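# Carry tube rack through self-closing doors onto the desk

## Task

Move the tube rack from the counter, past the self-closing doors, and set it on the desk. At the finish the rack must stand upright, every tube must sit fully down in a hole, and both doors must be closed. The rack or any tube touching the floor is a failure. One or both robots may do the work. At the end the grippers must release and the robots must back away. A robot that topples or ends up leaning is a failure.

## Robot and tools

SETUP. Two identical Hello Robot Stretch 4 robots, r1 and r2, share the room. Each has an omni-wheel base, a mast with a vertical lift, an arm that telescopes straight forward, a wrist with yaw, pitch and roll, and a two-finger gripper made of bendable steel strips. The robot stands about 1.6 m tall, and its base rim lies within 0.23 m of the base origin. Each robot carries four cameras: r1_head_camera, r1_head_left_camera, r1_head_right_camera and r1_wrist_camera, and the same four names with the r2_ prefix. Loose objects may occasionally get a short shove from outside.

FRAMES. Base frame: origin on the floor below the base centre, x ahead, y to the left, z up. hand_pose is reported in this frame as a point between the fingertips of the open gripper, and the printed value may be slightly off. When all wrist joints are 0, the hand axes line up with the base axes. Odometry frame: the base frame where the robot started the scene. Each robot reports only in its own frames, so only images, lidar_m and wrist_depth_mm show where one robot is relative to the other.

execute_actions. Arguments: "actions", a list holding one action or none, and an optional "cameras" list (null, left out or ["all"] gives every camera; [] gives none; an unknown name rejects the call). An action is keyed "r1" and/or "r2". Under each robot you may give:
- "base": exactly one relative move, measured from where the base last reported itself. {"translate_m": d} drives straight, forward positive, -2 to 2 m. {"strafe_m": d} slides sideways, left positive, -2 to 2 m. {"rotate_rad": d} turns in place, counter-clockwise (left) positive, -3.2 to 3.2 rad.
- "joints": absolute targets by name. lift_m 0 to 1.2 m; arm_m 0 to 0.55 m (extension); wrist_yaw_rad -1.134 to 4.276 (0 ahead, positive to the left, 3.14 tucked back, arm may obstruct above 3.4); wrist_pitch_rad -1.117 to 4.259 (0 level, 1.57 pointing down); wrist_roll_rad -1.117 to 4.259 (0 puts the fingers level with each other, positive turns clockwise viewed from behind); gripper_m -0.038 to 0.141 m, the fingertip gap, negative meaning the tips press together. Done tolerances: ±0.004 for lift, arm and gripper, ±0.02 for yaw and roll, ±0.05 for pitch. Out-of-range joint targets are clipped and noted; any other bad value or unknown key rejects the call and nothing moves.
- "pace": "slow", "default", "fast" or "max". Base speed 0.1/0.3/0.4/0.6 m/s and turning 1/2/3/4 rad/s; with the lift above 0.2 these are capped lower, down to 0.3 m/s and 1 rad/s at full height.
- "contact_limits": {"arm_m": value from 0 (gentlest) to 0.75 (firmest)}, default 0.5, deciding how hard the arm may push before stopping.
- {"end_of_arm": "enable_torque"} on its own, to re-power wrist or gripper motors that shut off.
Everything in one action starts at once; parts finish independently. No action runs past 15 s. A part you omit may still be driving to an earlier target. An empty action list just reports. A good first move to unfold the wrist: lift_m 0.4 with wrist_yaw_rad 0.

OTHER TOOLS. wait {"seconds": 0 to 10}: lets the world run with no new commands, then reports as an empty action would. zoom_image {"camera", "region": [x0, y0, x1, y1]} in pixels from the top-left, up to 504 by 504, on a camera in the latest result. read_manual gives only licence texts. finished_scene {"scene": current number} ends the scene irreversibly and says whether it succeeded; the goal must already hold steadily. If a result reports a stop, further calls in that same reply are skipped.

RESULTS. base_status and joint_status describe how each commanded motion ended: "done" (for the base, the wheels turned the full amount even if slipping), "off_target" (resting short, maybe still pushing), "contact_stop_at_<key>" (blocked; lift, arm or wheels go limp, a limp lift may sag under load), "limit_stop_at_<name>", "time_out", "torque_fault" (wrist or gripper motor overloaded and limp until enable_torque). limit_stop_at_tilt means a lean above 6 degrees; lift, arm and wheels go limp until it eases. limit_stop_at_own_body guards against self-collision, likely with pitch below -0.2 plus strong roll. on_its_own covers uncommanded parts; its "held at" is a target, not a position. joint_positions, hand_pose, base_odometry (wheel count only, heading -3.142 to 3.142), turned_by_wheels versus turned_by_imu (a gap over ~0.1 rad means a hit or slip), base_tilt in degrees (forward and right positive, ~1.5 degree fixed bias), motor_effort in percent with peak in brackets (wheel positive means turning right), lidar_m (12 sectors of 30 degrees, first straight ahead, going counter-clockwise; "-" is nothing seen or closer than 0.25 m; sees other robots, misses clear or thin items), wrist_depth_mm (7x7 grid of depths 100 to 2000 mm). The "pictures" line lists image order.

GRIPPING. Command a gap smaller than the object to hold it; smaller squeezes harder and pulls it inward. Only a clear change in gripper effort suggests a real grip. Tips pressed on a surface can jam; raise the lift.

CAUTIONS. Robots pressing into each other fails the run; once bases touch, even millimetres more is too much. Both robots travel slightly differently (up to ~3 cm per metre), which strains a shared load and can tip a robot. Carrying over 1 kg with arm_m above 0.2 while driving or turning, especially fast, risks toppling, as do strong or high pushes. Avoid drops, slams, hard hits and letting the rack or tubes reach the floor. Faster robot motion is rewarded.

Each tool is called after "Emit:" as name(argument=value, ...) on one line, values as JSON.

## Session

Emit:
execute_actions(actions=[])

Scene clock: 0.00 s.
r1.base_odometry: x=+0.000 y=+0.000 heading=+0.000 (m, m, rad; r1's odometry frame)
r1.turned_by_wheels: +0.000 (rad since the last result)
r1.turned_by_imu: +0.000 (rad since the last result)
r1.base_tilt: forward=+0.0 right=+0.2 (deg)
r1.lidar_m: 0.80 0.82 1.10 1.21 1.19 1.66 2.27 2.34 3.08 1.18 1.22 0.88
r1.base_status: not commanded
r1.joint_positions: lift_m=+0.204 arm_m=-0.003 wrist_yaw_rad=+3.207 wrist_pitch_rad=+0.006 wrist_roll_rad=+0.000 gripper_m=+0.057
r1.joint_status: not commanded
r1.motor_effort: lift_m=+19 arm_m=+0 wrist_yaw_rad=+1 wrist_pitch_rad=-6 wrist_roll_rad=+2 gripper_m=-2 wheel_0=+0 wheel_1=-1 wheel_2=+0 (%)
r1.hand_pose: x=-0.1252 y=+0.0685 z=+0.3809 quat_wxyz=(-0.033, -0.003, +0.000, +0.999) (m; r1's base frame)
r1.wrist_depth_mm: - 134 134 - - - 1661 / - - 132 - - - 1661 / - 110 132 - - - 1661 / - 123 151 - - - 1708 / 198 - - - - - 1708 / 216 1618 208 1661 202 1576 1464 / 603 960 1042 146 960 1008 1025
r2.base_odometry: x=+0.000 y=+0.000 heading=+0.000 (m, m, rad; r2's odometry frame)
r2.turned_by_wheels: +0.000 (rad since the last result)
r2.turned_by_imu: +0.000 (rad since the last result)
r2.base_tilt: forward=-0.2 right=+0.2 (deg)
r2.lidar_m: 2.48 1.63 1.51 1.18 0.75 0.67 0.69 0.87 1.22 1.22 2.70 2.44
r2.base_status: not commanded
r2.joint_positions: lift_m=+0.266 arm_m=+0.001 wrist_yaw_rad=+3.184 wrist_pitch_rad=-0.010 wrist_roll_rad=+0.010 gripper_m=+0.057
r2.joint_status: not commanded
r2.motor_effort: lift_m=+17 arm_m=-1 wrist_yaw_rad=+3 wrist_pitch_rad=-5 wrist_roll_rad=+0 gripper_m=-3 wheel_0=+0 wheel_1=-1 wheel_2=+0 (%)
r2.hand_pose: x=-0.1200 y=+0.0751 z=+0.4467 quat_wxyz=(-0.021, +0.005, +0.005, +1.000) (m; r2's base frame)
r2.wrist_depth_mm: - - 139 831 741 676 627 / - - 139 820 750 683 627 / - 113 141 798 750 691 634 / 148 145 253 842 759 683 627 / 216 1078 946 820 750 683 634 / 216 1098 202 820 200 683 634 / 217 891 917 - 750 668 634
pictures: r1_head_camera, r1_head_left_camera, r1_head_right_camera, r1_wrist_camera, r2_head_camera, r2_head_left_camera, r2_head_right_camera, r2_wrist_camera
Images, in order (width x height): r1_head_camera 420x560, r1_head_left_camera 420x672, r1_head_right_camera 420x672, r1_wrist_camera 616x392, r2_head_camera 420x560, r2_head_left_camera 420x672, r2_head_right_camera 420x672, r2_wrist_camera 616x392.

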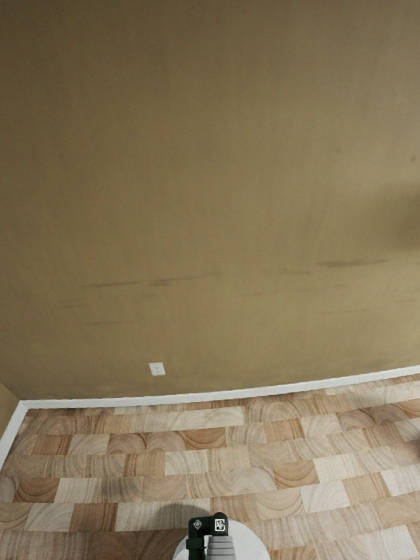

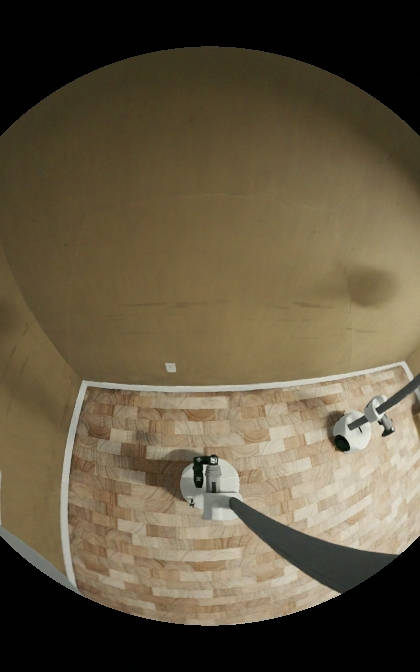

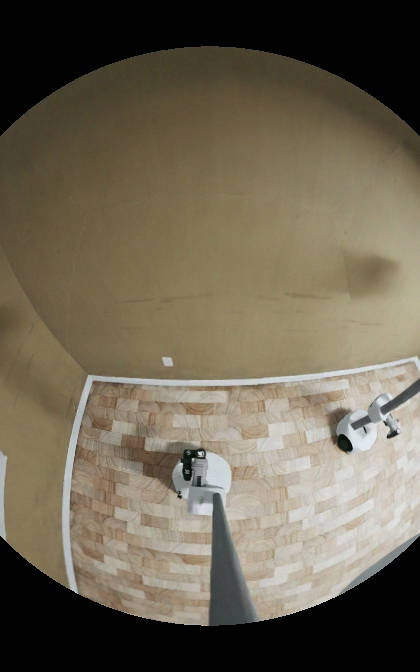

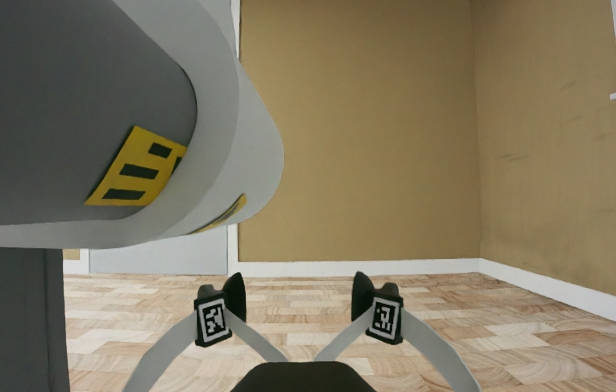

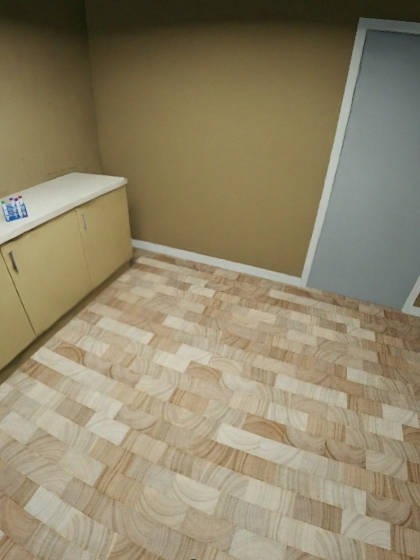

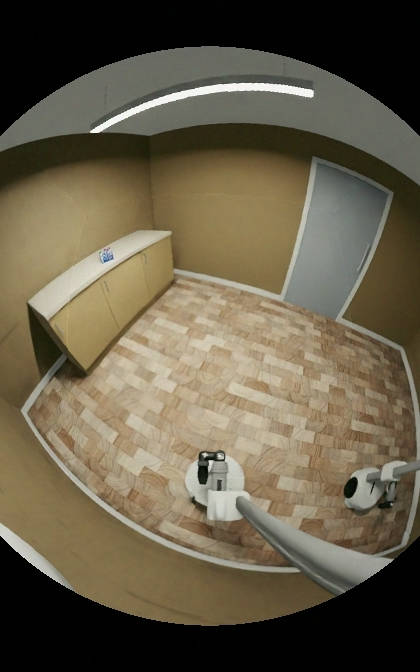

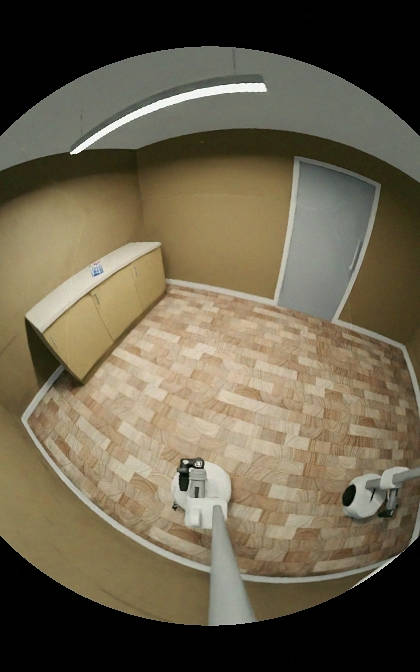

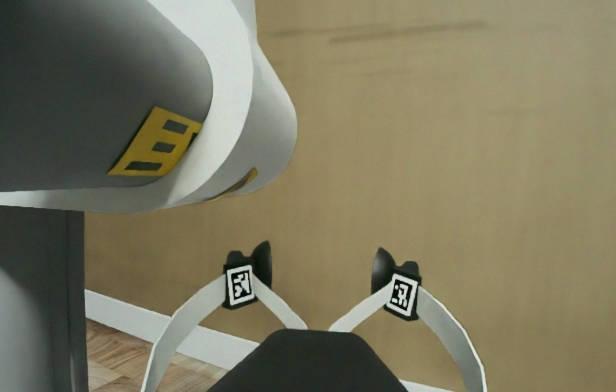

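Emit:
execute_actions(actions=[{"r1":{"base":{"rotate_rad":0.75},"pace":"max"},"r2":{"base":{"rotate_rad":0.27},"pace":"max"}}], cameras=[])

Emit:
execute_actions(actions=[{"r1":{"base":{"translate_m":-1.47},"joints":{"lift_m":0.75,"wrist_yaw_rad":0,"gripper_m":0.09},"pace":"max"},"r2":{"base":{"translate_m":1.08},"joints":{"lift_m":0.85,"wrist_yaw_rad":0,"gripper_m":0.141,"wrist_pitch_rad":0.2},"pace":"max"}}], cameras=[])

Emit:
execute_actions(actions=[{"r1":{"base":{"rotate_rad":2.1},"pace":"fast"},"r2":{"base":{"rotate_rad":0.92},"pace":"fast"}}], cameras=["r1_head_camera","r1_wrist_camera","r2_head_camera","r2_wrist_camera"])

Scene clock: 2.43 s.
r1.base_odometry: x=+0.000 y=+0.000 heading=+0.750 (m, m, rad; r1's odometry frame)
r1.turned_by_wheels: +0.750 (rad since the last result)
r1.turned_by_imu: +0.760 (rad since the last result)
r1.base_tilt: forward=-0.1 right=+0.2 (deg)
r1.lidar_m: 0.89 1.23 1.20 1.30 2.12 2.25 2.52 2.92 1.20 1.00 0.82 0.79
r1.base_status: done
r1.joint_positions: lift_m=+0.204 arm_m=-0.003 wrist_yaw_rad=+3.207 wrist_pitch_rad=+0.006 wrist_roll_rad=+0.000 gripper_m=+0.057
r1.joint_status: not commanded
r1.motor_effort: lift_m=+19(19) arm_m=+0(0) wrist_yaw_rad=+0(0) wrist_pitch_rad=-7(6) wrist_roll_rad=+0(0) gripper_m=-3(2) wheel_0=+0(7) wheel_1=+1(5) wheel_2=+1(10) (%)
r1.hand_pose: x=-0.1252 y=+0.0685 z=+0.3809 quat_wxyz=(-0.033, -0.003, +0.000, +0.999) (m; r1's base frame)
r1.wrist_depth_mm: - 134 133 - - - 1983 / - - 132 - - - 1921 / - 110 132 - - - 1921 / - 123 151 - - - 1983 / 199 - - - - - 1921 / 216 1618 208 1661 200 1618 1499 / 597 931 1025 145 960 991 1060
r2.base_odometry: x=+0.000 y=+0.000 heading=+0.270 (m, m, rad; r2's odometry frame)
r2.turned_by_wheels: +0.270 (rad since the last result)
r2.turned_by_imu: +0.272 (rad since the last result)
r2.base_tilt: forward=-0.1 right=+0.2 (deg)
r2.lidar_m: 1.90 1.52 1.74 0.89 0.69 0.67 0.75 1.11 1.21 2.85 2.48 2.43
r2.base_status: done
r2.joint_positions: lift_m=+0.266 arm_m=+0.001 wrist_yaw_rad=+3.184 wrist_pitch_rad=-0.010 wrist_roll_rad=+0.010 gripper_m=+0.057
r2.joint_status: not commanded
r2.motor_effort: lift_m=+17(17) arm_m=+0(0) wrist_yaw_rad=+0(1) wrist_pitch_rad=-5(5) wrist_roll_rad=+0(1) gripper_m=-2(5) wheel_0=+1(7) wheel_1=+1(7) wheel_2=+2(8) (%)
r2.hand_pose: x=-0.1200 y=+0.0751 z=+0.4467 quat_wxyz=(-0.021, +0.005, +0.005, +1.000) (m; r2's base frame)
r2.wrist_depth_mm: - - 139 946 788 676 603 / - - 140 917 788 668 597 / - 112 141 866 798 676 603 / 148 145 253 960 788 676 603 / 216 1618 1182 931 759 683 603 / 217 1308 202 917 200 661 597 / 217 904 1008 - 759 647 603
pictures: none
No camera images: the call's "cameras" was empty. Leave "cameras" out to get every camera's image.

Scene clock: 6.47 s.
r1.base_odometry: x=-1.076 y=-1.002 heading=+0.750 (m, m, rad; r1's odometry frame)
r1.turned_by_wheels: +0.000 (rad since the last result)
r1.turned_by_imu: +0.003 (rad since the last result)
r1.base_tilt: forward=+0.1 right=+0.2 (deg)
r1.lidar_m: 2.18 2.15 2.12 1.43 1.15 1.14 1.28 1.96 0.95 0.99 1.95 1.95
r1.base_status: done
r1.joint_positions: lift_m=+0.750 arm_m=-0.003 wrist_yaw_rad=+0.000 wrist_pitch_rad=+0.006 wrist_roll_rad=+0.000 gripper_m=+0.090
r1.joint_status: all done
r1.motor_effort: lift_m=+23(28) arm_m=+0(0) wrist_yaw_rad=+0(5) wrist_pitch_rad=-7(7) wrist_roll_rad=+0(1) gripper_m=-2(3) wheel_0=+1(8) wheel_1=+0(7) wheel_2=-1(16) (%)
r1.hand_pose: x=+0.4569 y=-0.0874 z=+0.9262 quat_wxyz=(+1.000, +0.000, +0.003, +0.000) (m; r1's base frame)
r1.wrist_depth_mm: 1863 - - - 1983 1576 1430 / 1863 - - - 1921 1576 1430 / 1756 - - - 1921 1661 1464 / 1808 - - - 1863 1661 1464 / 1808 - - - 1863 1661 1464 / 1863 - 216 - 197 1618 1430 / 1863 1921 - 144 1863 1537 1464
r2.base_odometry: x=+1.041 y=+0.289 heading=+0.270 (m, m, rad; r2's odometry frame)
r2.turned_by_wheels: +0.000 (rad since the last result)
r2.turned_by_imu: -0.004 (rad since the last result)
r2.base_tilt: forward=-0.1 right=+0.2 (deg)
r2.lidar_m: 1.10 0.85 0.84 0.93 1.58 1.54 1.69 2.54 0.98 0.97 1.61 1.56
r2.base_status: done
r2.joint_positions: lift_m=+0.850 arm_m=+0.001 wrist_yaw_rad=+0.000 wrist_pitch_rad=+0.202 wrist_roll_rad=+0.010 gripper_m=+0.141
r2.joint_status: all done
r2.motor_effort: lift_m=+21(24) arm_m=+0(1) wrist_yaw_rad=+0(6) wrist_pitch_rad=-5(4) wrist_roll_rad=+0(0) gripper_m=+0(1) wheel_0=-2(8) wheel_1=-2(6) wheel_2=+0(16) (%)
r2.hand_pose: x=+0.4546 y=-0.0874 z=+0.9701 quat_wxyz=(+0.995, +0.005, +0.101, +0.000) (m; r2's base frame)
r2.wrist_depth_mm: 1118 1281 1576 1618 1336 1138 1042 / 1138 1336 1618 1661 1397 1182 1060 / 1118 1160 1205 1576 1430 1229 1098 / 683 820 1008 1618 1537 1255 1118 / 715 820 1060 1708 1499 1255 1160 / 741 854 1078 1281 1464 1229 1160 / 759 866 1078 - 1464 1336 1205
pictures: none
No camera images: the call's "cameras" was empty. Leave "cameras" out to get every camera's image.

Scene clock: 8.63 s.
r1.base_odometry: x=-1.076 y=-1.002 heading=+2.850 (m, m, rad; r1's odometry frame)
r1.turned_by_wheels: +2.100 (rad since the last result)
r1.turned_by_imu: +2.128 (rad since the last result)
r1.base_tilt: forward=+0.1 right=+0.2 (deg)
r1.lidar_m: 1.15 1.15 1.27 1.95 0.94 1.02 1.97 1.97 2.19 2.14 2.17 1.41
r1.base_status: done
r1.joint_positions: lift_m=+0.750 arm_m=-0.003 wrist_yaw_rad=+0.000 wrist_pitch_rad=+0.006 wrist_roll_rad=+0.000 gripper_m=+0.090
r1.joint_status: not commanded
r1.motor_effort: lift_m=+24(24) arm_m=+0(1) wrist_yaw_rad=-1(1) wrist_pitch_rad=-7(6) wrist_roll_rad=+1(0) gripper_m=+0(3) wheel_0=-1(8) wheel_1=+0(6) wheel_2=+0(9) (%)
r1.hand_pose: x=+0.4569 y=-0.0874 z=+0.9262 quat_wxyz=(+1.000, +0.000, +0.003, +0.000) (m; r1's base frame)
r1.wrist_depth_mm: 842 917 991 1078 1205 1336 1499 / 842 891 976 1060 1182 1336 1464 / 842 904 991 1078 1160 1308 1464 / 831 904 960 1060 1182 1308 1397 / 831 891 976 1060 1160 1281 1464 / 820 878 217 1060 197 1281 1430 / 820 866 960 144 1138 1308 1464
r2.base_odometry: x=+1.041 y=+0.289 heading=+1.190 (m, m, rad; r2's odometry frame)
r2.turned_by_wheels: +0.920 (rad since the last result)
r2.turned_by_imu: +0.927 (rad since the last result)
r2.base_tilt: forward=-0.1 right=+0.2 (deg)
r2.lidar_m: 0.84 0.89 1.63 1.55 1.61 2.20 1.02 0.98 1.64 1.58 1.23 0.87
r2.base_status: done
r2.joint_positions: lift_m=+0.850 arm_m=+0.001 wrist_yaw_rad=+0.000 wrist_pitch_rad=+0.202 wrist_roll_rad=+0.010 gripper_m=+0.141
r2.joint_status: not commanded
r2.motor_effort: lift_m=+21(21) arm_m=+0(1) wrist_yaw_rad=+0(1) wrist_pitch_rad=-5(4) wrist_roll_rad=+0(0) gripper_m=+0(1) wheel_0=-2(6) wheel_1=-1(6) wheel_2=+2(9) (%)
r2.hand_pose: x=+0.4546 y=-0.0874 z=+0.9701 quat_wxyz=(+0.995, +0.005, +0.101, +0.000) (m; r2's base frame)
r2.wrist_depth_mm: 1160 1138 1118 1118 1138 1078 1098 / 1205 1182 1160 1160 1182 1138 1118 / 1205 1182 1205 1182 960 1182 1160 / 683 668 654 668 668 647 676 / 699 691 683 676 676 668 676 / 732 732 723 707 699 691 715 / 768 768 750 - 741 732 732
pictures: r1_head_camera, r1_wrist_camera, r2_head_camera, r2_wrist_camera
Images, in order (width x height): r1_head_camera 420x560, r1_wrist_camera 616x392, r2_head_camera 420x560, r2_wrist_camera 616x392.

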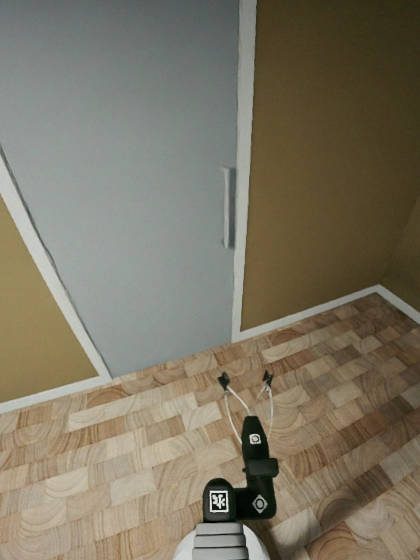

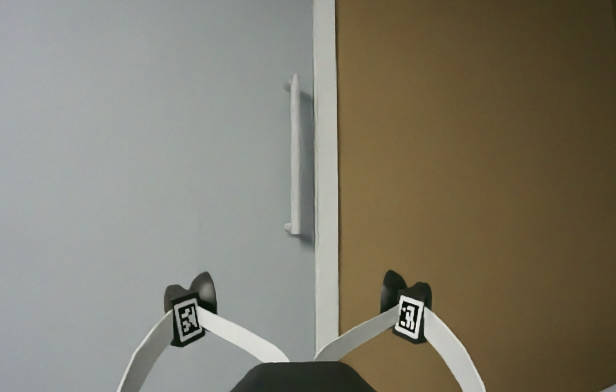

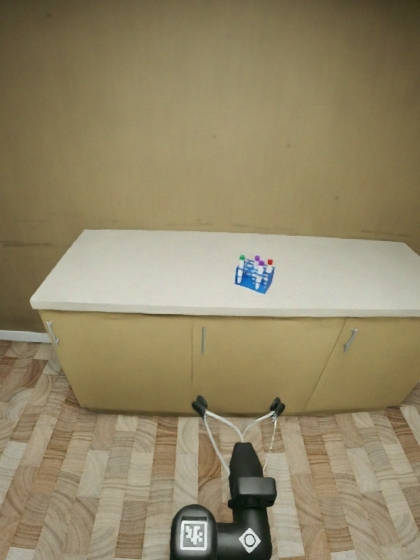

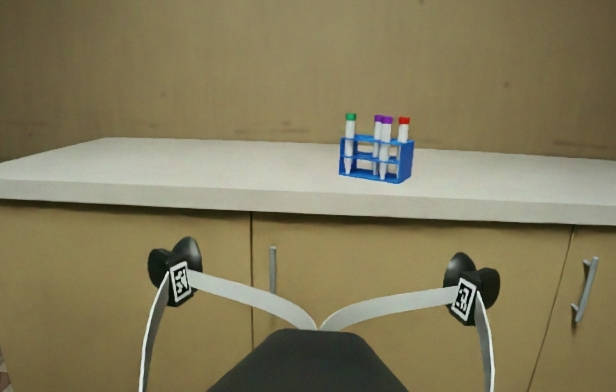

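Emit:
zoom_image(camera="r2_head_camera", region=[220, 240, 290, 310])

Region (220, 240, 290, 310) of r2_head_camera's 420x560 image, scaled by 7.200, with more detail than that image has.

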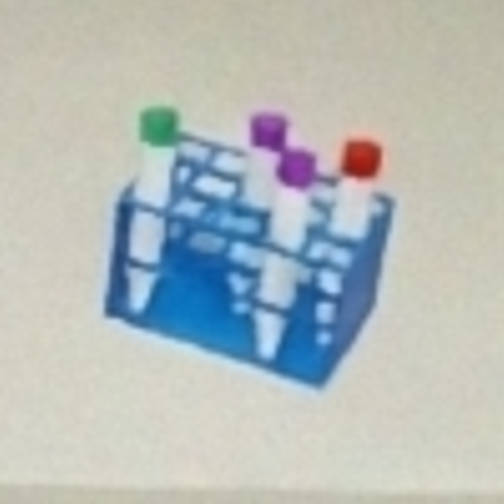

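Emit:
execute_actions(actions=[{"r1":{"base":{"translate_m":0.15},"joints":{"arm_m":0.5,"lift_m":0.83},"pace":"fast"},"r2":{"base":{"rotate_rad":-0.5},"pace":"fast"}}], cameras=["r1_wrist_camera"])

Emit:
execute_actions(actions=[{"r1":{"base":{"strafe_m":0.02},"pace":"fast"},"r2":{"base":{"strafe_m":0.4},"joints":{"arm_m":0.3},"pace":"fast"}}], cameras=["r1_wrist_camera","r2_wrist_camera","r2_head_camera"])

Scene clock: 11.97 s.
r1.base_odometry: x=-1.219 y=-0.959 heading=+2.850 (m, m, rad; r1's odometry frame)
r1.turned_by_wheels: +0.000 (rad since the last result)
r1.turned_by_imu: -0.001 (rad since the last result)
r1.base_tilt: forward=+0.1 right=+0.3 (deg)
r1.lidar_m: 1.00 0.99 1.13 1.79 1.06 1.05 2.10 2.11 2.35 2.11 2.10 1.28
r1.base_status: done
r1.joint_positions: lift_m=+0.830 arm_m=+0.499 wrist_yaw_rad=+0.000 wrist_pitch_rad=+0.006 wrist_roll_rad=+0.000 gripper_m=+0.090
r1.joint_status: all done
r1.motor_effort: lift_m=+25(26) arm_m=+7(8) wrist_yaw_rad=-1(2) wrist_pitch_rad=-6(7) wrist_roll_rad=+0(1) gripper_m=+2(2) wheel_0=+1(5) wheel_1=+1(6) wheel_2=+2(10) (%)
r1.hand_pose: x=+0.9582 y=-0.0874 z=+1.0061 quat_wxyz=(+1.000, +0.000, +0.003, +0.000) (m; r1's base frame)
r1.wrist_depth_mm: 315 338 370 402 442 504 549 / 315 340 368 402 442 500 554 / 314 340 368 397 427 488 549 / 314 338 368 399 424 492 544 / 315 338 366 399 427 492 544 / 312 330 217 382 197 484 544 / 312 327 357 145 418 492 539
r2.base_odometry: x=+1.041 y=+0.289 heading=+0.690 (m, m, rad; r2's odometry frame)
r2.turned_by_wheels: -0.500 (rad since the last result)
r2.turned_by_imu: -0.504 (rad since the last result)
r2.base_tilt: forward=-0.2 right=+0.2 (deg)
r2.lidar_m: 0.87 0.84 0.88 1.62 1.55 1.62 2.27 3.26 1.07 1.63 1.57 1.21
r2.base_status: done
r2.joint_positions: lift_m=+0.850 arm_m=+0.001 wrist_yaw_rad=+0.000 wrist_pitch_rad=+0.202 wrist_roll_rad=+0.010 gripper_m=+0.141
r2.joint_status: not commanded
r2.motor_effort: lift_m=+21(21) arm_m=+0(0) wrist_yaw_rad=+0(1) wrist_pitch_rad=-5(4) wrist_roll_rad=+1(0) gripper_m=+0(1) wheel_0=+2(9) wheel_1=+1(6) wheel_2=-1(5) (%)
r2.hand_pose: x=+0.4546 y=-0.0874 z=+0.9701 quat_wxyz=(+0.995, +0.005, +0.101, -0.001) (m; r2's base frame)
r2.wrist_depth_mm: 1008 1098 1205 1308 1499 1430 1229 / 1008 1138 1255 1397 1618 1537 1255 / 1042 768 1205 1255 1366 1499 1255 / 615 661 732 820 917 1078 1281 / 634 676 759 854 991 1430 1281 / 647 691 778 866 1008 1160 1336 / 661 732 809 - 1138 1499 1336
pictures: r1_wrist_camera
Images, in order (width x height): r1_wrist_camera 616x392.

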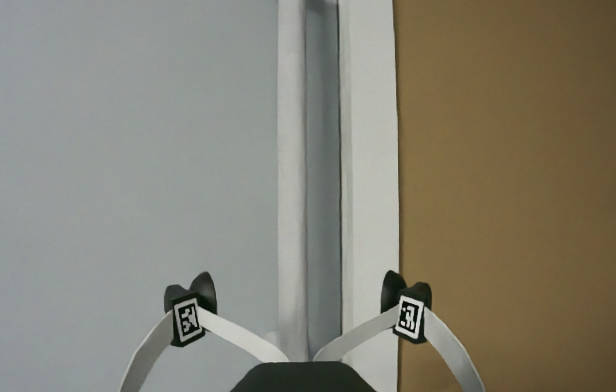

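Scene clock: 14.27 s.
r1.base_odometry: x=-1.225 y=-0.978 heading=+2.850 (m, m, rad; r1's odometry frame)
r1.turned_by_wheels: +0.000 (rad since the last result)
r1.turned_by_imu: -0.001 (rad since the last result)
r1.base_tilt: forward=+0.2 right=+0.1 (deg)
r1.lidar_m: 1.00 0.99 1.11 1.78 1.75 1.39 2.10 2.11 2.35 2.13 2.13 1.23
r1.base_status: done
r1.joint_positions: lift_m=+0.830 arm_m=+0.499 wrist_yaw_rad=+0.000 wrist_pitch_rad=+0.006 wrist_roll_rad=+0.000 gripper_m=+0.090
r1.joint_status: not commanded
r1.motor_effort: lift_m=+25(25) arm_m=+7(7) wrist_yaw_rad=+0(0) wrist_pitch_rad=-7(7) wrist_roll_rad=-1(1) gripper_m=+1(0) wheel_0=-1(8) wheel_1=-1(10) wheel_2=+1(2) (%)
r1.hand_pose: x=+0.9582 y=-0.0874 z=+1.0061 quat_wxyz=(+1.000, +0.000, +0.003, +0.000) (m; r1's base frame)
r1.wrist_depth_mm: 310 336 364 392 421 492 539 / 309 332 362 387 421 488 539 / 309 330 362 387 421 484 535 / 309 334 362 384 415 480 539 / 310 329 357 382 413 480 539 / 306 325 217 379 197 477 539 / 306 319 353 145 410 480 530
r2.base_odometry: x=+0.786 y=+0.597 heading=+0.690 (m, m, rad; r2's odometry frame)
r2.turned_by_wheels: +0.000 (rad since the last result)
r2.turned_by_imu: -0.001 (rad since the last result)
r2.base_tilt: forward=-0.1 right=+0.2 (deg)
r2.lidar_m: 0.67 0.63 0.68 1.25 1.21 1.24 1.74 3.45 1.39 1.99 1.90 0.92
r2.base_status: done
r2.joint_positions: lift_m=+0.850 arm_m=+0.299 wrist_yaw_rad=+0.000 wrist_pitch_rad=+0.202 wrist_roll_rad=+0.010 gripper_m=+0.141
r2.joint_status: all done
r2.motor_effort: lift_m=+21(21) arm_m=+4(5) wrist_yaw_rad=+1(2) wrist_pitch_rad=-5(4) wrist_roll_rad=+0(0) gripper_m=+0(1) wheel_0=+0(13) wheel_1=-3(9) wheel_2=-1(7) (%)
r2.hand_pose: x=+0.7527 y=-0.0874 z=+0.9701 quat_wxyz=(+0.995, +0.005, +0.101, +0.000) (m; r2's base frame)
r2.wrist_depth_mm: 654 707 778 866 976 1138 1308 / 668 723 798 891 1008 1182 1366 / 683 759 842 842 1042 1182 1366 / 544 554 580 421 512 640 654 / 359 368 362 392 397 421 480 / 267 263 270 298 336 418 554 / 225 238 271 - 407 488 591
pictures: r1_wrist_camera, r2_head_camera, r2_wrist_camera
Images, in order (width x height): r1_wrist_camera 616x392, r2_head_camera 420x560, r2_wrist_camera 616x392.

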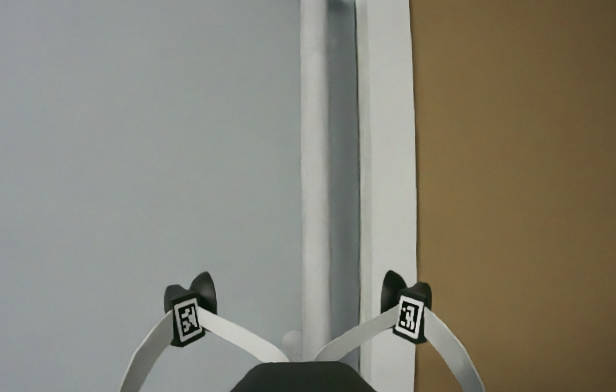

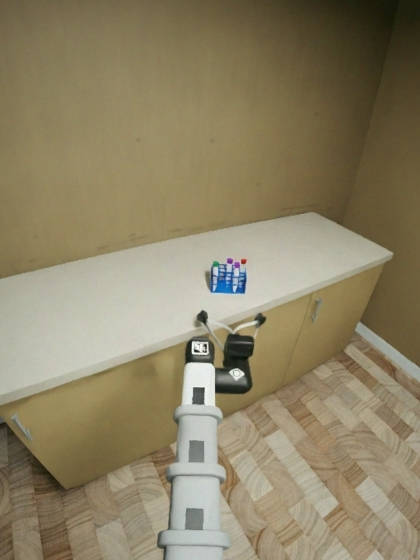

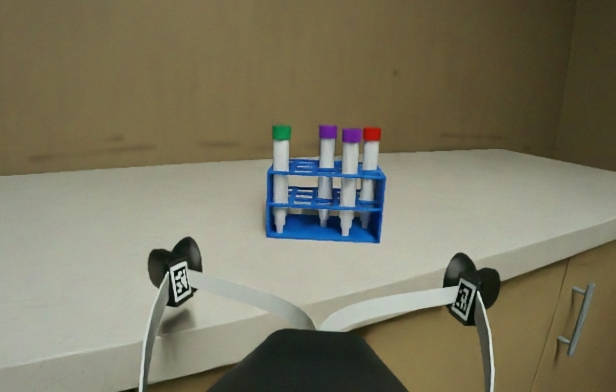

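Emit:
execute_actions(actions=[{"r1":{"base":{"translate_m":0.105},"joints":{"gripper_m":0.065}},"r2":{"base":{"strafe_m":-0.005},"joints":{"arm_m":0.455,"lift_m":0.84}}}], cameras=["r1_wrist_camera","r2_wrist_camera"])

Scene clock: 16.30 s.
r1.base_odometry: x=-1.326 y=-0.948 heading=+2.851 (m, m, rad; r1's odometry frame)
r1.turned_by_wheels: +0.000 (rad since the last result)
r1.turned_by_imu: -0.001 (rad since the last result)
r1.base_tilt: forward=-0.1 right=+0.2 (deg)
r1.lidar_m: 0.89 0.90 0.98 1.63 1.82 1.46 2.23 2.19 2.46 2.12 2.07 1.12
r1.base_status: done
r1.joint_positions: lift_m=+0.830 arm_m=+0.499 wrist_yaw_rad=+0.000 wrist_pitch_rad=+0.006 wrist_roll_rad=+0.000 gripper_m=+0.065
r1.joint_status: all done
r1.motor_effort: lift_m=+25(25) arm_m=+7(7) wrist_yaw_rad=+0(0) wrist_pitch_rad=-6(6) wrist_roll_rad=+0(0) gripper_m=-3(4) wheel_0=+0(4) wheel_1=+0(3) wheel_2=+2(8) (%)
r1.hand_pose: x=+0.9582 y=-0.0874 z=+1.0061 quat_wxyz=(+1.000, +0.000, +0.003, +0.000) (m; r1's base frame)
r1.wrist_depth_mm: 227 243 264 278 309 357 394 / 226 242 264 278 310 355 387 / 225 242 264 220 307 353 392 / 226 241 264 219 304 351 392 / 224 241 263 216 304 351 384 / 223 240 208 216 213 347 384 / 223 232 256 144 301 349 384
r2.base_odometry: x=+0.789 y=+0.593 heading=+0.690 (m, m, rad; r2's odometry frame)
r2.turned_by_wheels: +0.000 (rad since the last result)
r2.turned_by_imu: +0.000 (rad since the last result)
r2.base_tilt: forward=-0.1 right=+0.2 (deg)
r2.lidar_m: 0.67 0.64 0.67 1.26 1.21 1.28 1.72 3.44 1.48 2.01 1.91 0.95
r2.base_status: done
r2.joint_positions: lift_m=+0.840 arm_m=+0.454 wrist_yaw_rad=+0.000 wrist_pitch_rad=+0.202 wrist_roll_rad=+0.010 gripper_m=+0.141
r2.joint_status: all done
r2.motor_effort: lift_m=+13(19) arm_m=+5(5) wrist_yaw_rad=+1(2) wrist_pitch_rad=-6(4) wrist_roll_rad=+0(1) gripper_m=+0(1) wheel_0=-1(5) wheel_1=+0(8) wheel_2=+0(3) (%)
r2.hand_pose: x=+0.9077 y=-0.0874 z=+0.9607 quat_wxyz=(+0.995, +0.005, +0.101, +0.000) (m; r2's base frame)
r2.wrist_depth_mm: 549 591 661 741 820 931 1078 / 569 621 691 759 854 991 1160 / 585 634 699 768 878 1025 1205 / 508 525 484 283 286 597 615 / 340 343 272 298 291 379 384 / 250 247 250 257 249 247 276 / 207 207 219 - 220 218 236
pictures: r1_wrist_camera, r2_wrist_camera
Images, in order (width x height): r1_wrist_camera 616x392, r2_wrist_camera 616x392.

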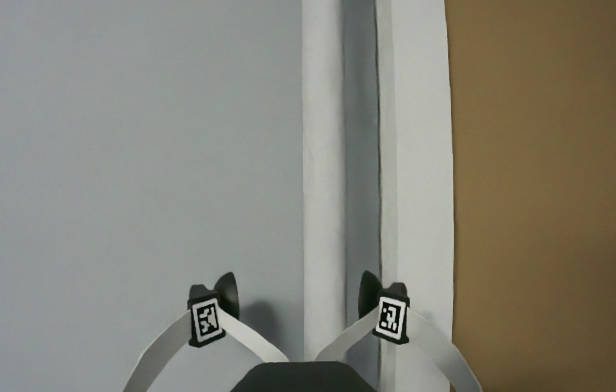

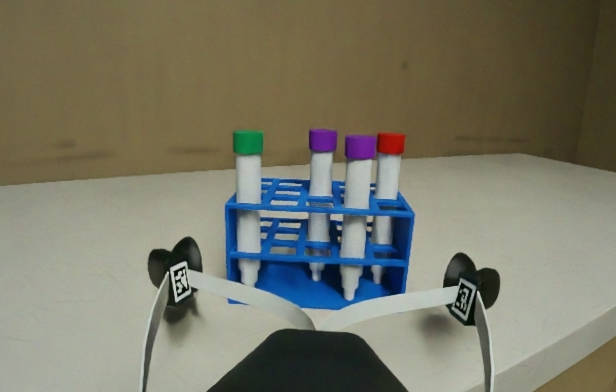

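Emit:
execute_actions(actions=[{"r1":{"joints":{"gripper_m":-0.025,"wrist_yaw_rad":-0.04,"arm_m":0.51}},"r2":{"base":{"strafe_m":0.003},"joints":{"arm_m":0.52},"pace":"slow","contact_limits":{"arm_m":0.2}}}], cameras=["r1_wrist_camera","r2_wrist_camera"])

Scene clock: 18.47 s.
r1.base_odometry: x=-1.326 y=-0.948 heading=+2.850 (m, m, rad; r1's odometry frame)
r1.turned_by_wheels: -0.001 (rad since the last result)
r1.turned_by_imu: -0.001 (rad since the last result)
r1.base_tilt: forward=+0.2 right=+0.2 (deg)
r1.lidar_m: 0.88 0.88 0.99 1.57 1.84 1.48 2.20 2.21 2.45 2.09 2.09 1.11
r1.base_status: not commanded
r1.joint_positions: lift_m=+0.830 arm_m=+0.509 wrist_yaw_rad=-0.044 wrist_pitch_rad=+0.006 wrist_roll_rad=+0.000 gripper_m=-0.024
r1.joint_status: all done
r1.motor_effort: lift_m=+25(25) arm_m=+6(8) wrist_yaw_rad=+12(14) wrist_pitch_rad=-7(7) wrist_roll_rad=+0(1) gripper_m=-21(17) wheel_0=-3(3) wheel_1=-2(2) wheel_2=-1(2) (%)
r1.hand_pose: x=+0.9643 y=-0.1001 z=+1.0061 quat_wxyz=(+1.000, +0.000, +0.003, -0.022) (m; r1's base frame)
r1.wrist_depth_mm: 213 229 251 201 307 373 418 / 212 228 252 202 307 366 415 / 211 229 250 200 304 362 415 / 211 228 250 201 303 364 413 / 211 228 250 200 303 362 413 / 210 224 202 195 202 362 407 / 209 150 240 193 297 152 407
r2.base_odometry: x=+0.787 y=+0.596 heading=+0.690 (m, m, rad; r2's odometry frame)
r2.turned_by_wheels: +0.000 (rad since the last result)
r2.turned_by_imu: -0.001 (rad since the last result)
r2.base_tilt: forward=-0.1 right=+0.2 (deg)
r2.lidar_m: 0.69 0.63 0.69 1.26 1.20 1.26 1.73 3.46 1.50 2.00 1.91 0.92
r2.base_status: done
r2.joint_positions: lift_m=+0.840 arm_m=+0.519 wrist_yaw_rad=+0.000 wrist_pitch_rad=+0.202 wrist_roll_rad=+0.010 gripper_m=+0.141
r2.joint_status: all done
r2.motor_effort: lift_m=+13(13) arm_m=+5(5) wrist_yaw_rad=-1(0) wrist_pitch_rad=-5(5) wrist_roll_rad=+1(0) gripper_m=+1(1) wheel_0=-3(7) wheel_1=+0(3) wheel_2=+0(4) (%)
r2.contact_limits: arm_m 0.2
r2.hand_pose: x=+0.9726 y=-0.0874 z=+0.9607 quat_wxyz=(+0.995, +0.005, +0.101, +0.000) (m; r2's base frame)
r2.wrist_depth_mm: 508 549 609 676 768 866 1008 / 517 564 634 707 788 917 1042 / 539 585 647 723 809 931 1118 / 508 521 445 462 214 603 615 / 336 345 205 230 202 379 379 / 251 247 213 210 204 248 276 / 206 206 216 - 216 216 -
pictures: r1_wrist_camera, r2_wrist_camera
Images, in order (width x height): r1_wrist_camera 616x392, r2_wrist_camera 616x392.

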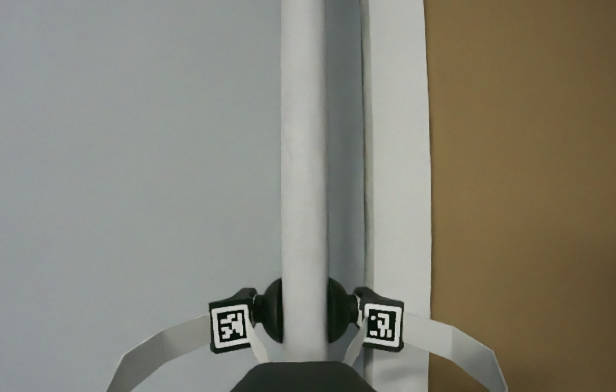

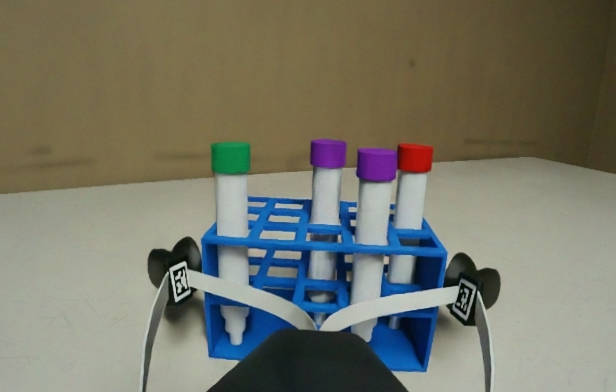

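Emit:
execute_actions(actions=[{"r1":{"base":{"translate_m":-0.13},"joints":{"wrist_yaw_rad":-0.12},"pace":"slow"},"r2":{"joints":{"gripper_m":0.09}}}], cameras=[])

Emit:
execute_actions(actions=[{"r1":{"base":{"translate_m":-0.32},"joints":{"wrist_yaw_rad":-0.18}},"r2":{"joints":{"lift_m":0.875},"pace":"slow"}}], cameras=["r1_wrist_camera","r2_wrist_camera","r1_head_camera"])

Scene clock: 21.43 s.
r1.base_odometry: x=-1.201 y=-0.985 heading=+2.848 (m, m, rad; r1's odometry frame)
r1.turned_by_wheels: -0.002 (rad since the last result)
r1.turned_by_imu: -0.003 (rad since the last result)
r1.base_tilt: forward=+0.0 right=+0.2 (deg)
r1.lidar_m: 0.92 0.93 1.14 1.82 1.71 1.36 2.09 2.07 2.32 2.15 2.11 1.28
r1.base_status: done
r1.joint_positions: lift_m=+0.830 arm_m=+0.509 wrist_yaw_rad=-0.126 wrist_pitch_rad=+0.006 wrist_roll_rad=+0.000 gripper_m=-0.024
r1.joint_status: all done
r1.on_its_own: wrist_yaw_rad is at rest, and its effort (+19) is outside its rest range (-13 to +13)
r1.motor_effort: lift_m=+25(25) arm_m=+5(5) wrist_yaw_rad=+19(21) wrist_pitch_rad=-8(7) wrist_roll_rad=+0(0) gripper_m=-18(21) wheel_0=-10(9) wheel_1=-7(5) wheel_2=-3(8) (%)
r1.hand_pose: x=+0.9552 y=-0.1231 z=+1.0060 quat_wxyz=(+0.998, +0.000, +0.003, -0.063) (m; r1's base frame)
r1.wrist_depth_mm: 221 235 254 265 525 627 750 / 220 235 254 265 521 621 741 / 220 234 253 263 525 615 732 / 219 235 252 260 517 615 715 / 219 233 252 262 512 621 723 / 218 232 208 193 202 609 723 / 218 224 242 192 504 569 723
r2.base_odometry: x=+0.787 y=+0.596 heading=+0.690 (m, m, rad; r2's odometry frame)
r2.turned_by_wheels: +0.000 (rad since the last result)
r2.turned_by_imu: +0.000 (rad since the last result)
r2.base_tilt: forward=-0.1 right=+0.2 (deg)
r2.lidar_m: 0.68 0.63 0.68 1.27 1.20 1.27 1.73 3.46 1.38 1.99 1.92 0.92
r2.base_status: not commanded
r2.joint_positions: lift_m=+0.840 arm_m=+0.519 wrist_yaw_rad=+0.000 wrist_pitch_rad=+0.203 wrist_roll_rad=+0.010 gripper_m=+0.090
r2.joint_status: all done
r2.motor_effort: lift_m=+13(13) arm_m=+5(5) wrist_yaw_rad=+1(1) wrist_pitch_rad=-7(7) wrist_roll_rad=-1(0) gripper_m=-23(23) wheel_0=-3(3) wheel_1=-1(0) wheel_2=+0(0) (%)
r2.hand_pose: x=+0.9726 y=-0.0874 z=+0.9605 quat_wxyz=(+0.995, +0.005, +0.101, +0.000) (m; r2's base frame)
r2.wrist_depth_mm: 504 544 609 676 750 866 991 / 517 569 634 707 798 917 1042 / 539 580 640 715 778 931 1118 / 508 521 480 459 209 591 609 / 334 345 199 224 197 375 379 / 249 240 201 221 200 191 273 / 206 207 211 - 207 214 -
pictures: none
No camera images: the call's "cameras" was empty. Leave "cameras" out to get every camera's image.

Scene clock: 23.97 s.
r1.base_odometry: x=-0.895 y=-1.078 heading=+2.852 (m, m, rad; r1's odometry frame)
r1.turned_by_wheels: +0.004 (rad since the last result)
r1.turned_by_imu: +0.008 (rad since the last result)
r1.base_tilt: forward=+0.1 right=+0.2 (deg)
r1.lidar_m: 0.88 1.10 1.49 1.86 1.12 1.12 1.79 1.77 2.01 2.24 2.21 1.63
r1.base_status: done
r1.joint_positions: lift_m=+0.830 arm_m=+0.509 wrist_yaw_rad=-0.158 wrist_pitch_rad=+0.006 wrist_roll_rad=+0.000 gripper_m=-0.024
r1.joint_status: wrist_yaw_rad off_target (ended at -0.158, target -0.180)
r1.on_its_own: wrist_yaw_rad is at rest, and its effort (-62) is outside its rest range (-13 to +13)
r1.motor_effort: lift_m=+25(25) arm_m=+4(5) wrist_yaw_rad=-62(62) wrist_pitch_rad=-8(7) wrist_roll_rad=+1(1) gripper_m=-17(23) wheel_0=+18(18) wheel_1=+10(8) wheel_2=+16(16) (%)
r1.hand_pose: x=+0.9513 y=-0.1318 z=+1.0060 quat_wxyz=(+0.997, +0.000, +0.003, -0.079) (m; r1's base frame)
r1.wrist_depth_mm: 270 265 263 254 931 1118 1336 / 270 264 259 255 255 1098 1308 / 268 265 259 255 253 1098 1308 / 268 265 259 254 253 1098 1308 / 267 263 257 252 253 1098 1281 / 266 262 188 186 251 1078 1281 / 265 159 195 180 174 1098 1255
r2.base_odometry: x=+0.787 y=+0.596 heading=+0.690 (m, m, rad; r2's odometry frame)
r2.turned_by_wheels: +0.000 (rad since the last result)
r2.turned_by_imu: +0.000 (rad since the last result)
r2.base_tilt: forward=-0.1 right=+0.2 (deg)
r2.lidar_m: 0.67 0.64 0.67 1.26 1.20 1.27 1.73 3.48 1.12 2.01 1.92 0.91
r2.base_status: not commanded
r2.joint_positions: lift_m=+0.875 arm_m=+0.519 wrist_yaw_rad=+0.000 wrist_pitch_rad=+0.203 wrist_roll_rad=+0.010 gripper_m=+0.090
r2.joint_status: all done
r2.motor_effort: lift_m=+23(25) arm_m=+5(5) wrist_yaw_rad=+1(1) wrist_pitch_rad=-7(7) wrist_roll_rad=+0(0) gripper_m=-20(22) wheel_0=-3(3) wheel_1=+0(0) wheel_2=+0(0) (%)
r2.hand_pose: x=+0.9726 y=-0.0874 z=+0.9946 quat_wxyz=(+0.995, +0.005, +0.101, -0.001) (m; r2's base frame)
r2.wrist_depth_mm: 504 544 609 676 759 866 991 / 521 564 627 699 788 917 1060 / 539 585 634 715 798 976 1138 / 554 585 585 559 210 732 741 / 407 427 200 224 196 459 466 / 306 297 201 220 200 192 336 / 252 254 243 - 208 263 272
pictures: r1_head_camera, r1_wrist_camera, r2_wrist_camera
Images, in order (width x height): r1_head_camera 420x560, r1_wrist_camera 616x392, r2_wrist_camera 616x392.

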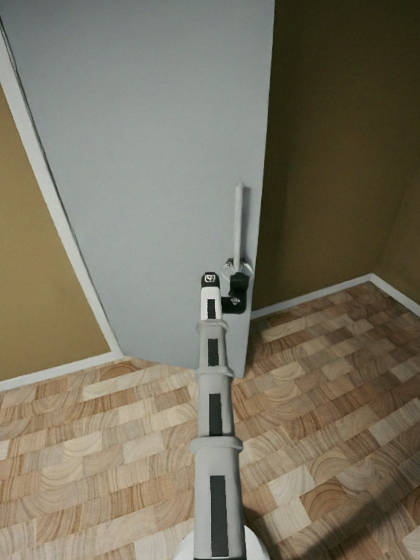

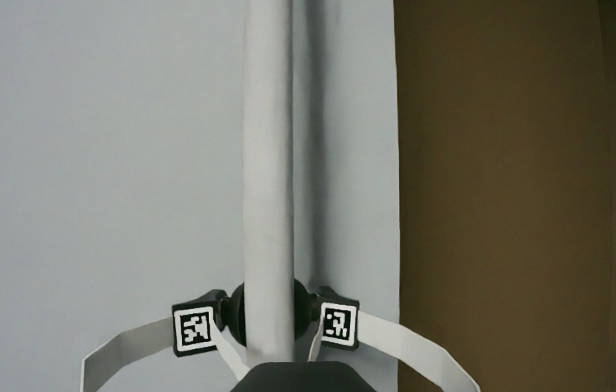

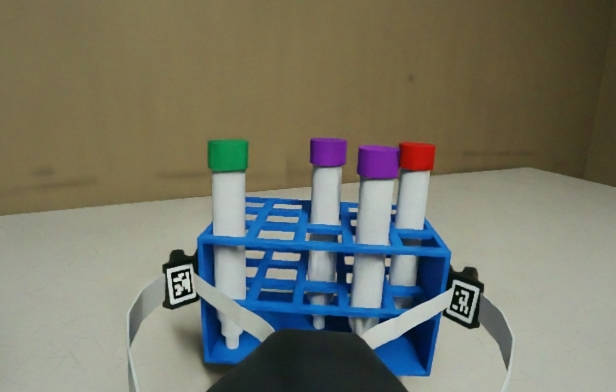

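Emit:
execute_actions(actions=[{"r1":{"base":{"strafe_m":0.11},"joints":{"arm_m":0.39}},"r2":{"joints":{"arm_m":0.005}}}], cameras=["r1_wrist_camera"])

Scene clock: 26.73 s.
r1.base_odometry: x=-0.926 y=-1.183 heading=+2.849 (m, m, rad; r1's odometry frame)
r1.turned_by_wheels: -0.003 (rad since the last result)
r1.turned_by_imu: -0.004 (rad since the last result)
r1.base_tilt: forward=+0.1 right=+0.1 (deg)
r1.lidar_m: 0.74 1.09 1.42 1.76 1.09 1.05 1.81 1.81 2.05 2.35 2.32 0.84
r1.base_status: done
r1.joint_positions: lift_m=+0.830 arm_m=+0.391 wrist_yaw_rad=-0.195 wrist_pitch_rad=+0.007 wrist_roll_rad=+0.000 gripper_m=-0.025
r1.joint_status: all done
r1.on_its_own: wrist_yaw_rad is at rest, and its effort (+44) is outside its rest range (-13 to +13); wrist_yaw_rad moved -0.037 to your old target -0.180
r1.motor_effort: lift_m=+25(25) arm_m=-5(13) wrist_yaw_rad=+44(62) wrist_pitch_rad=-8(8) wrist_roll_rad=+0(0) gripper_m=-15(21) wheel_0=-12(16) wheel_1=-9(13) wheel_2=-11(16) (%)
r1.hand_pose: x=+0.8278 y=-0.1417 z=+1.0059 quat_wxyz=(+0.995, +0.000, +0.003, -0.098) (m; r1's base frame)
r1.wrist_depth_mm: 294 279 267 183 245 1366 1756 / 293 279 265 182 243 1308 1708 / 293 277 266 182 243 1366 1708 / 290 277 263 180 243 1336 1708 / 290 277 264 180 243 1336 1661 / 290 276 262 179 190 1366 1661 / 289 276 257 174 238 157 1661
r2.base_odometry: x=+0.787 y=+0.596 heading=+0.690 (m, m, rad; r2's odometry frame)
r2.turned_by_wheels: +0.000 (rad since the last result)
r2.turned_by_imu: +0.000 (rad since the last result)
r2.base_tilt: forward=-0.1 right=+0.2 (deg)
r2.lidar_m: 0.42 0.64 0.68 1.25 1.19 1.24 1.74 3.46 1.04 2.01 1.92 0.45
r2.base_status: not commanded
r2.joint_positions: lift_m=+0.875 arm_m=+0.006 wrist_yaw_rad=+0.000 wrist_pitch_rad=+0.204 wrist_roll_rad=+0.010 gripper_m=+0.090
r2.joint_status: all done
r2.motor_effort: lift_m=+23(23) arm_m=-5(5) wrist_yaw_rad=+2(0) wrist_pitch_rad=-9(9) wrist_roll_rad=+0(0) gripper_m=-21(24) wheel_0=-3(3) wheel_1=+0(0) wheel_2=+0(0) (%)
r2.hand_pose: x=+0.4593 y=-0.0874 z=+0.9945 quat_wxyz=(+0.995, +0.005, +0.102, -0.001) (m; r2's base frame)
r2.wrist_depth_mm: 842 917 1008 1138 1281 1464 1537 / 866 946 1060 1182 1308 1537 1537 / 891 960 1042 1160 1336 1576 1499 / 627 647 539 569 209 831 960 / 442 484 198 224 196 854 1042 / 462 496 201 220 200 191 1138 / 480 530 564 - 208 931 1205
pictures: r1_wrist_camera
Images, in order (width x height): r1_wrist_camera 616x392.

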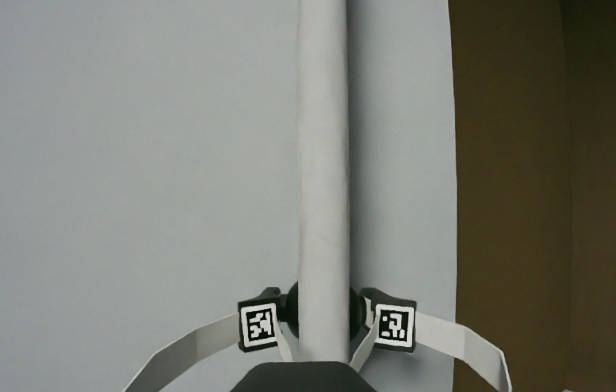

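Emit:
execute_actions(actions=[{"r1":{"base":{"strafe_m":0.05},"joints":{"arm_m":0.26}},"r2":{"base":{"rotate_rad":0.5},"pace":"slow"}}], cameras=["r1_wrist_camera"])

Scene clock: 28.97 s.
r1.base_odometry: x=-0.941 y=-1.231 heading=+2.850 (m, m, rad; r1's odometry frame)
r1.turned_by_wheels: +0.001 (rad since the last result)
r1.turned_by_imu: -0.001 (rad since the last result)
r1.base_tilt: forward=+0.0 right=+0.3 (deg)
r1.lidar_m: 0.62 1.01 1.40 1.72 1.04 1.00 1.84 1.82 2.07 2.42 2.39 0.69
r1.base_status: done
r1.joint_positions: lift_m=+0.830 arm_m=+0.261 wrist_yaw_rad=-0.173 wrist_pitch_rad=+0.006 wrist_roll_rad=+0.000 gripper_m=-0.025
r1.joint_status: all done
r1.on_its_own: wrist_yaw_rad is at rest, and its effort (-21) is outside its rest range (-13 to +13)
r1.motor_effort: lift_m=+25(25) arm_m=-8(10) wrist_yaw_rad=-21(47) wrist_pitch_rad=-7(9) wrist_roll_rad=+0(0) gripper_m=-14(18) wheel_0=+3(22) wheel_1=+0(6) wheel_2=+3(10) (%)
r1.hand_pose: x=+0.7014 y=-0.1357 z=+1.0061 quat_wxyz=(+0.996, +0.000, +0.003, -0.086) (m; r1's base frame)
r1.wrist_depth_mm: 351 312 274 175 225 1464 1808 / 353 312 273 174 225 1464 1808 / 347 307 272 173 224 1397 1708 / 349 306 272 172 224 1397 1756 / 347 306 272 173 224 1464 1708 / 345 306 188 172 219 1430 1808 / 345 301 263 168 173 1397 1708
r2.base_odometry: x=+0.787 y=+0.596 heading=+1.189 (m, m, rad; r2's odometry frame)
r2.turned_by_wheels: +0.500 (rad since the last result)
r2.turned_by_imu: +0.503 (rad since the last result)
r2.base_tilt: forward=-0.1 right=+0.2 (deg)
r2.lidar_m: 0.44 0.67 1.28 1.21 1.24 1.67 3.56 1.02 1.92 1.92 0.92 0.43
r2.base_status: done
r2.joint_positions: lift_m=+0.875 arm_m=+0.006 wrist_yaw_rad=+0.000 wrist_pitch_rad=+0.204 wrist_roll_rad=+0.010 gripper_m=+0.090
r2.joint_status: not commanded
r2.motor_effort: lift_m=+23(23) arm_m=-5(5) wrist_yaw_rad=+2(1) wrist_pitch_rad=-9(9) wrist_roll_rad=+0(0) gripper_m=-21(22) wheel_0=-2(6) wheel_1=-1(5) wheel_2=+0(4) (%)
r2.hand_pose: x=+0.4593 y=-0.0874 z=+0.9945 quat_wxyz=(+0.995, +0.005, +0.102, -0.001) (m; r2's base frame)
r2.wrist_depth_mm: 960 946 946 931 931 931 931 / 991 976 976 991 960 976 946 / 1042 1025 991 991 991 991 991 / 1060 647 597 569 210 741 759 / 480 459 199 224 196 466 469 / 1160 496 202 220 200 191 480 / 1229 521 512 - 209 504 504
pictures: r1_wrist_camera
Images, in order (width x height): r1_wrist_camera 616x392.

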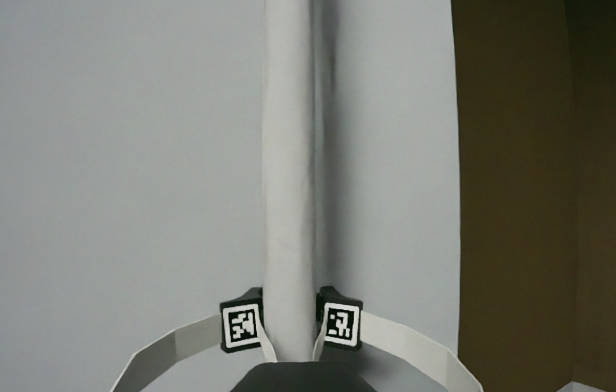

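Emit:
execute_actions(actions=[{"r1":{"base":{"strafe_m":0.125},"joints":{"arm_m":0.14}},"r2":{"base":{"translate_m":-1.7}}}], cameras=["r1_wrist_camera","r2_head_right_camera"])

Scene clock: 36.57 s.
r1.base_odometry: x=-0.977 y=-1.351 heading=+2.850 (m, m, rad; r1's odometry frame)
r1.turned_by_wheels: +0.000 (rad since the last result)
r1.turned_by_imu: -0.002 (rad since the last result)
r1.base_tilt: forward=+0.2 right=+0.3 (deg)
r1.lidar_m: 0.51 1.08 1.38 1.59 1.58 1.79 1.88 0.63 0.59 0.91 2.49 0.55
r1.base_status: done
r1.joint_positions: lift_m=+0.830 arm_m=+0.141 wrist_yaw_rad=-0.180 wrist_pitch_rad=+0.007 wrist_roll_rad=+0.000 gripper_m=-0.025
r1.joint_status: all done
r1.motor_effort: lift_m=+25(24) arm_m=-7(12) wrist_yaw_rad=+0(41) wrist_pitch_rad=-8(8) wrist_roll_rad=+0(0) gripper_m=-14(16) wheel_0=-2(6) wheel_1=-1(9) wheel_2=+0(7) (%)
r1.hand_pose: x=+0.5803 y=-0.1376 z=+1.0059 quat_wxyz=(+0.996, +0.000, +0.003, -0.090) (m; r1's base frame)
r1.wrist_depth_mm: 492 379 304 176 221 204 - / 484 375 303 174 221 206 1983 / 477 373 300 174 222 205 1921 / 473 373 301 174 221 206 1983 / 480 370 300 173 220 205 1983 / 477 370 286 173 211 204 1983 / 469 370 286 168 213 195 1983
r2.base_odometry: x=+0.154 y=-0.982 heading=+1.189 (m, m, rad; r2's odometry frame)
r2.turned_by_wheels: +0.000 (rad since the last result)
r2.turned_by_imu: +0.004 (rad since the last result)
r2.base_tilt: forward=-0.1 right=+0.2 (deg)
r2.lidar_m: 0.43 1.70 1.22 1.17 1.22 1.65 1.79 1.82 2.03 1.95 0.84 0.45
r2.base_status: done
r2.joint_positions: lift_m=+0.875 arm_m=+0.006 wrist_yaw_rad=+0.000 wrist_pitch_rad=+0.204 wrist_roll_rad=+0.010 gripper_m=+0.090
r2.joint_status: not commanded
r2.motor_effort: lift_m=+22(23) arm_m=-5(5) wrist_yaw_rad=+3(1) wrist_pitch_rad=-9(9) wrist_roll_rad=+0(1) gripper_m=-22(22) wheel_0=-2(10) wheel_1=-1(6) wheel_2=-2(5) (%)
r2.hand_pose: x=+0.4593 y=-0.0874 z=+0.9945 quat_wxyz=(+0.995, +0.005, +0.102, -0.001) (m; r2's base frame)
r2.wrist_depth_mm: 1708 - - - - - - / 1708 - - - - - - / 1708 - - - - - - / 1756 - - - 210 - - / 1756 - 200 224 196 - - / 1661 1756 202 220 200 191 1983 / 1499 1499 1430 - 208 1537 1618
pictures: r1_wrist_camera, r2_head_right_camera
Images, in order (width x height): r1_wrist_camera 616x392, r2_head_right_camera 420x672.

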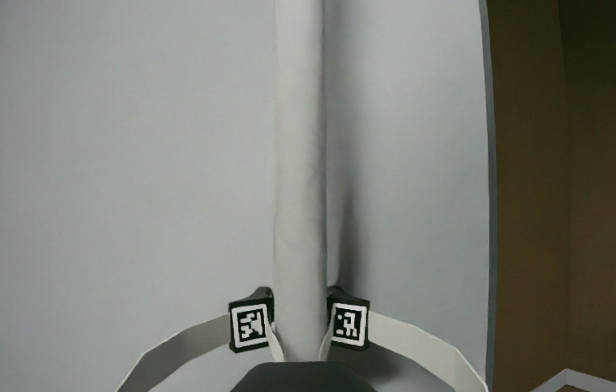

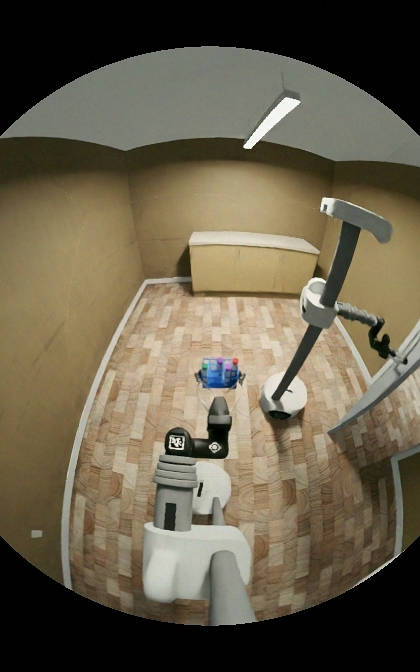

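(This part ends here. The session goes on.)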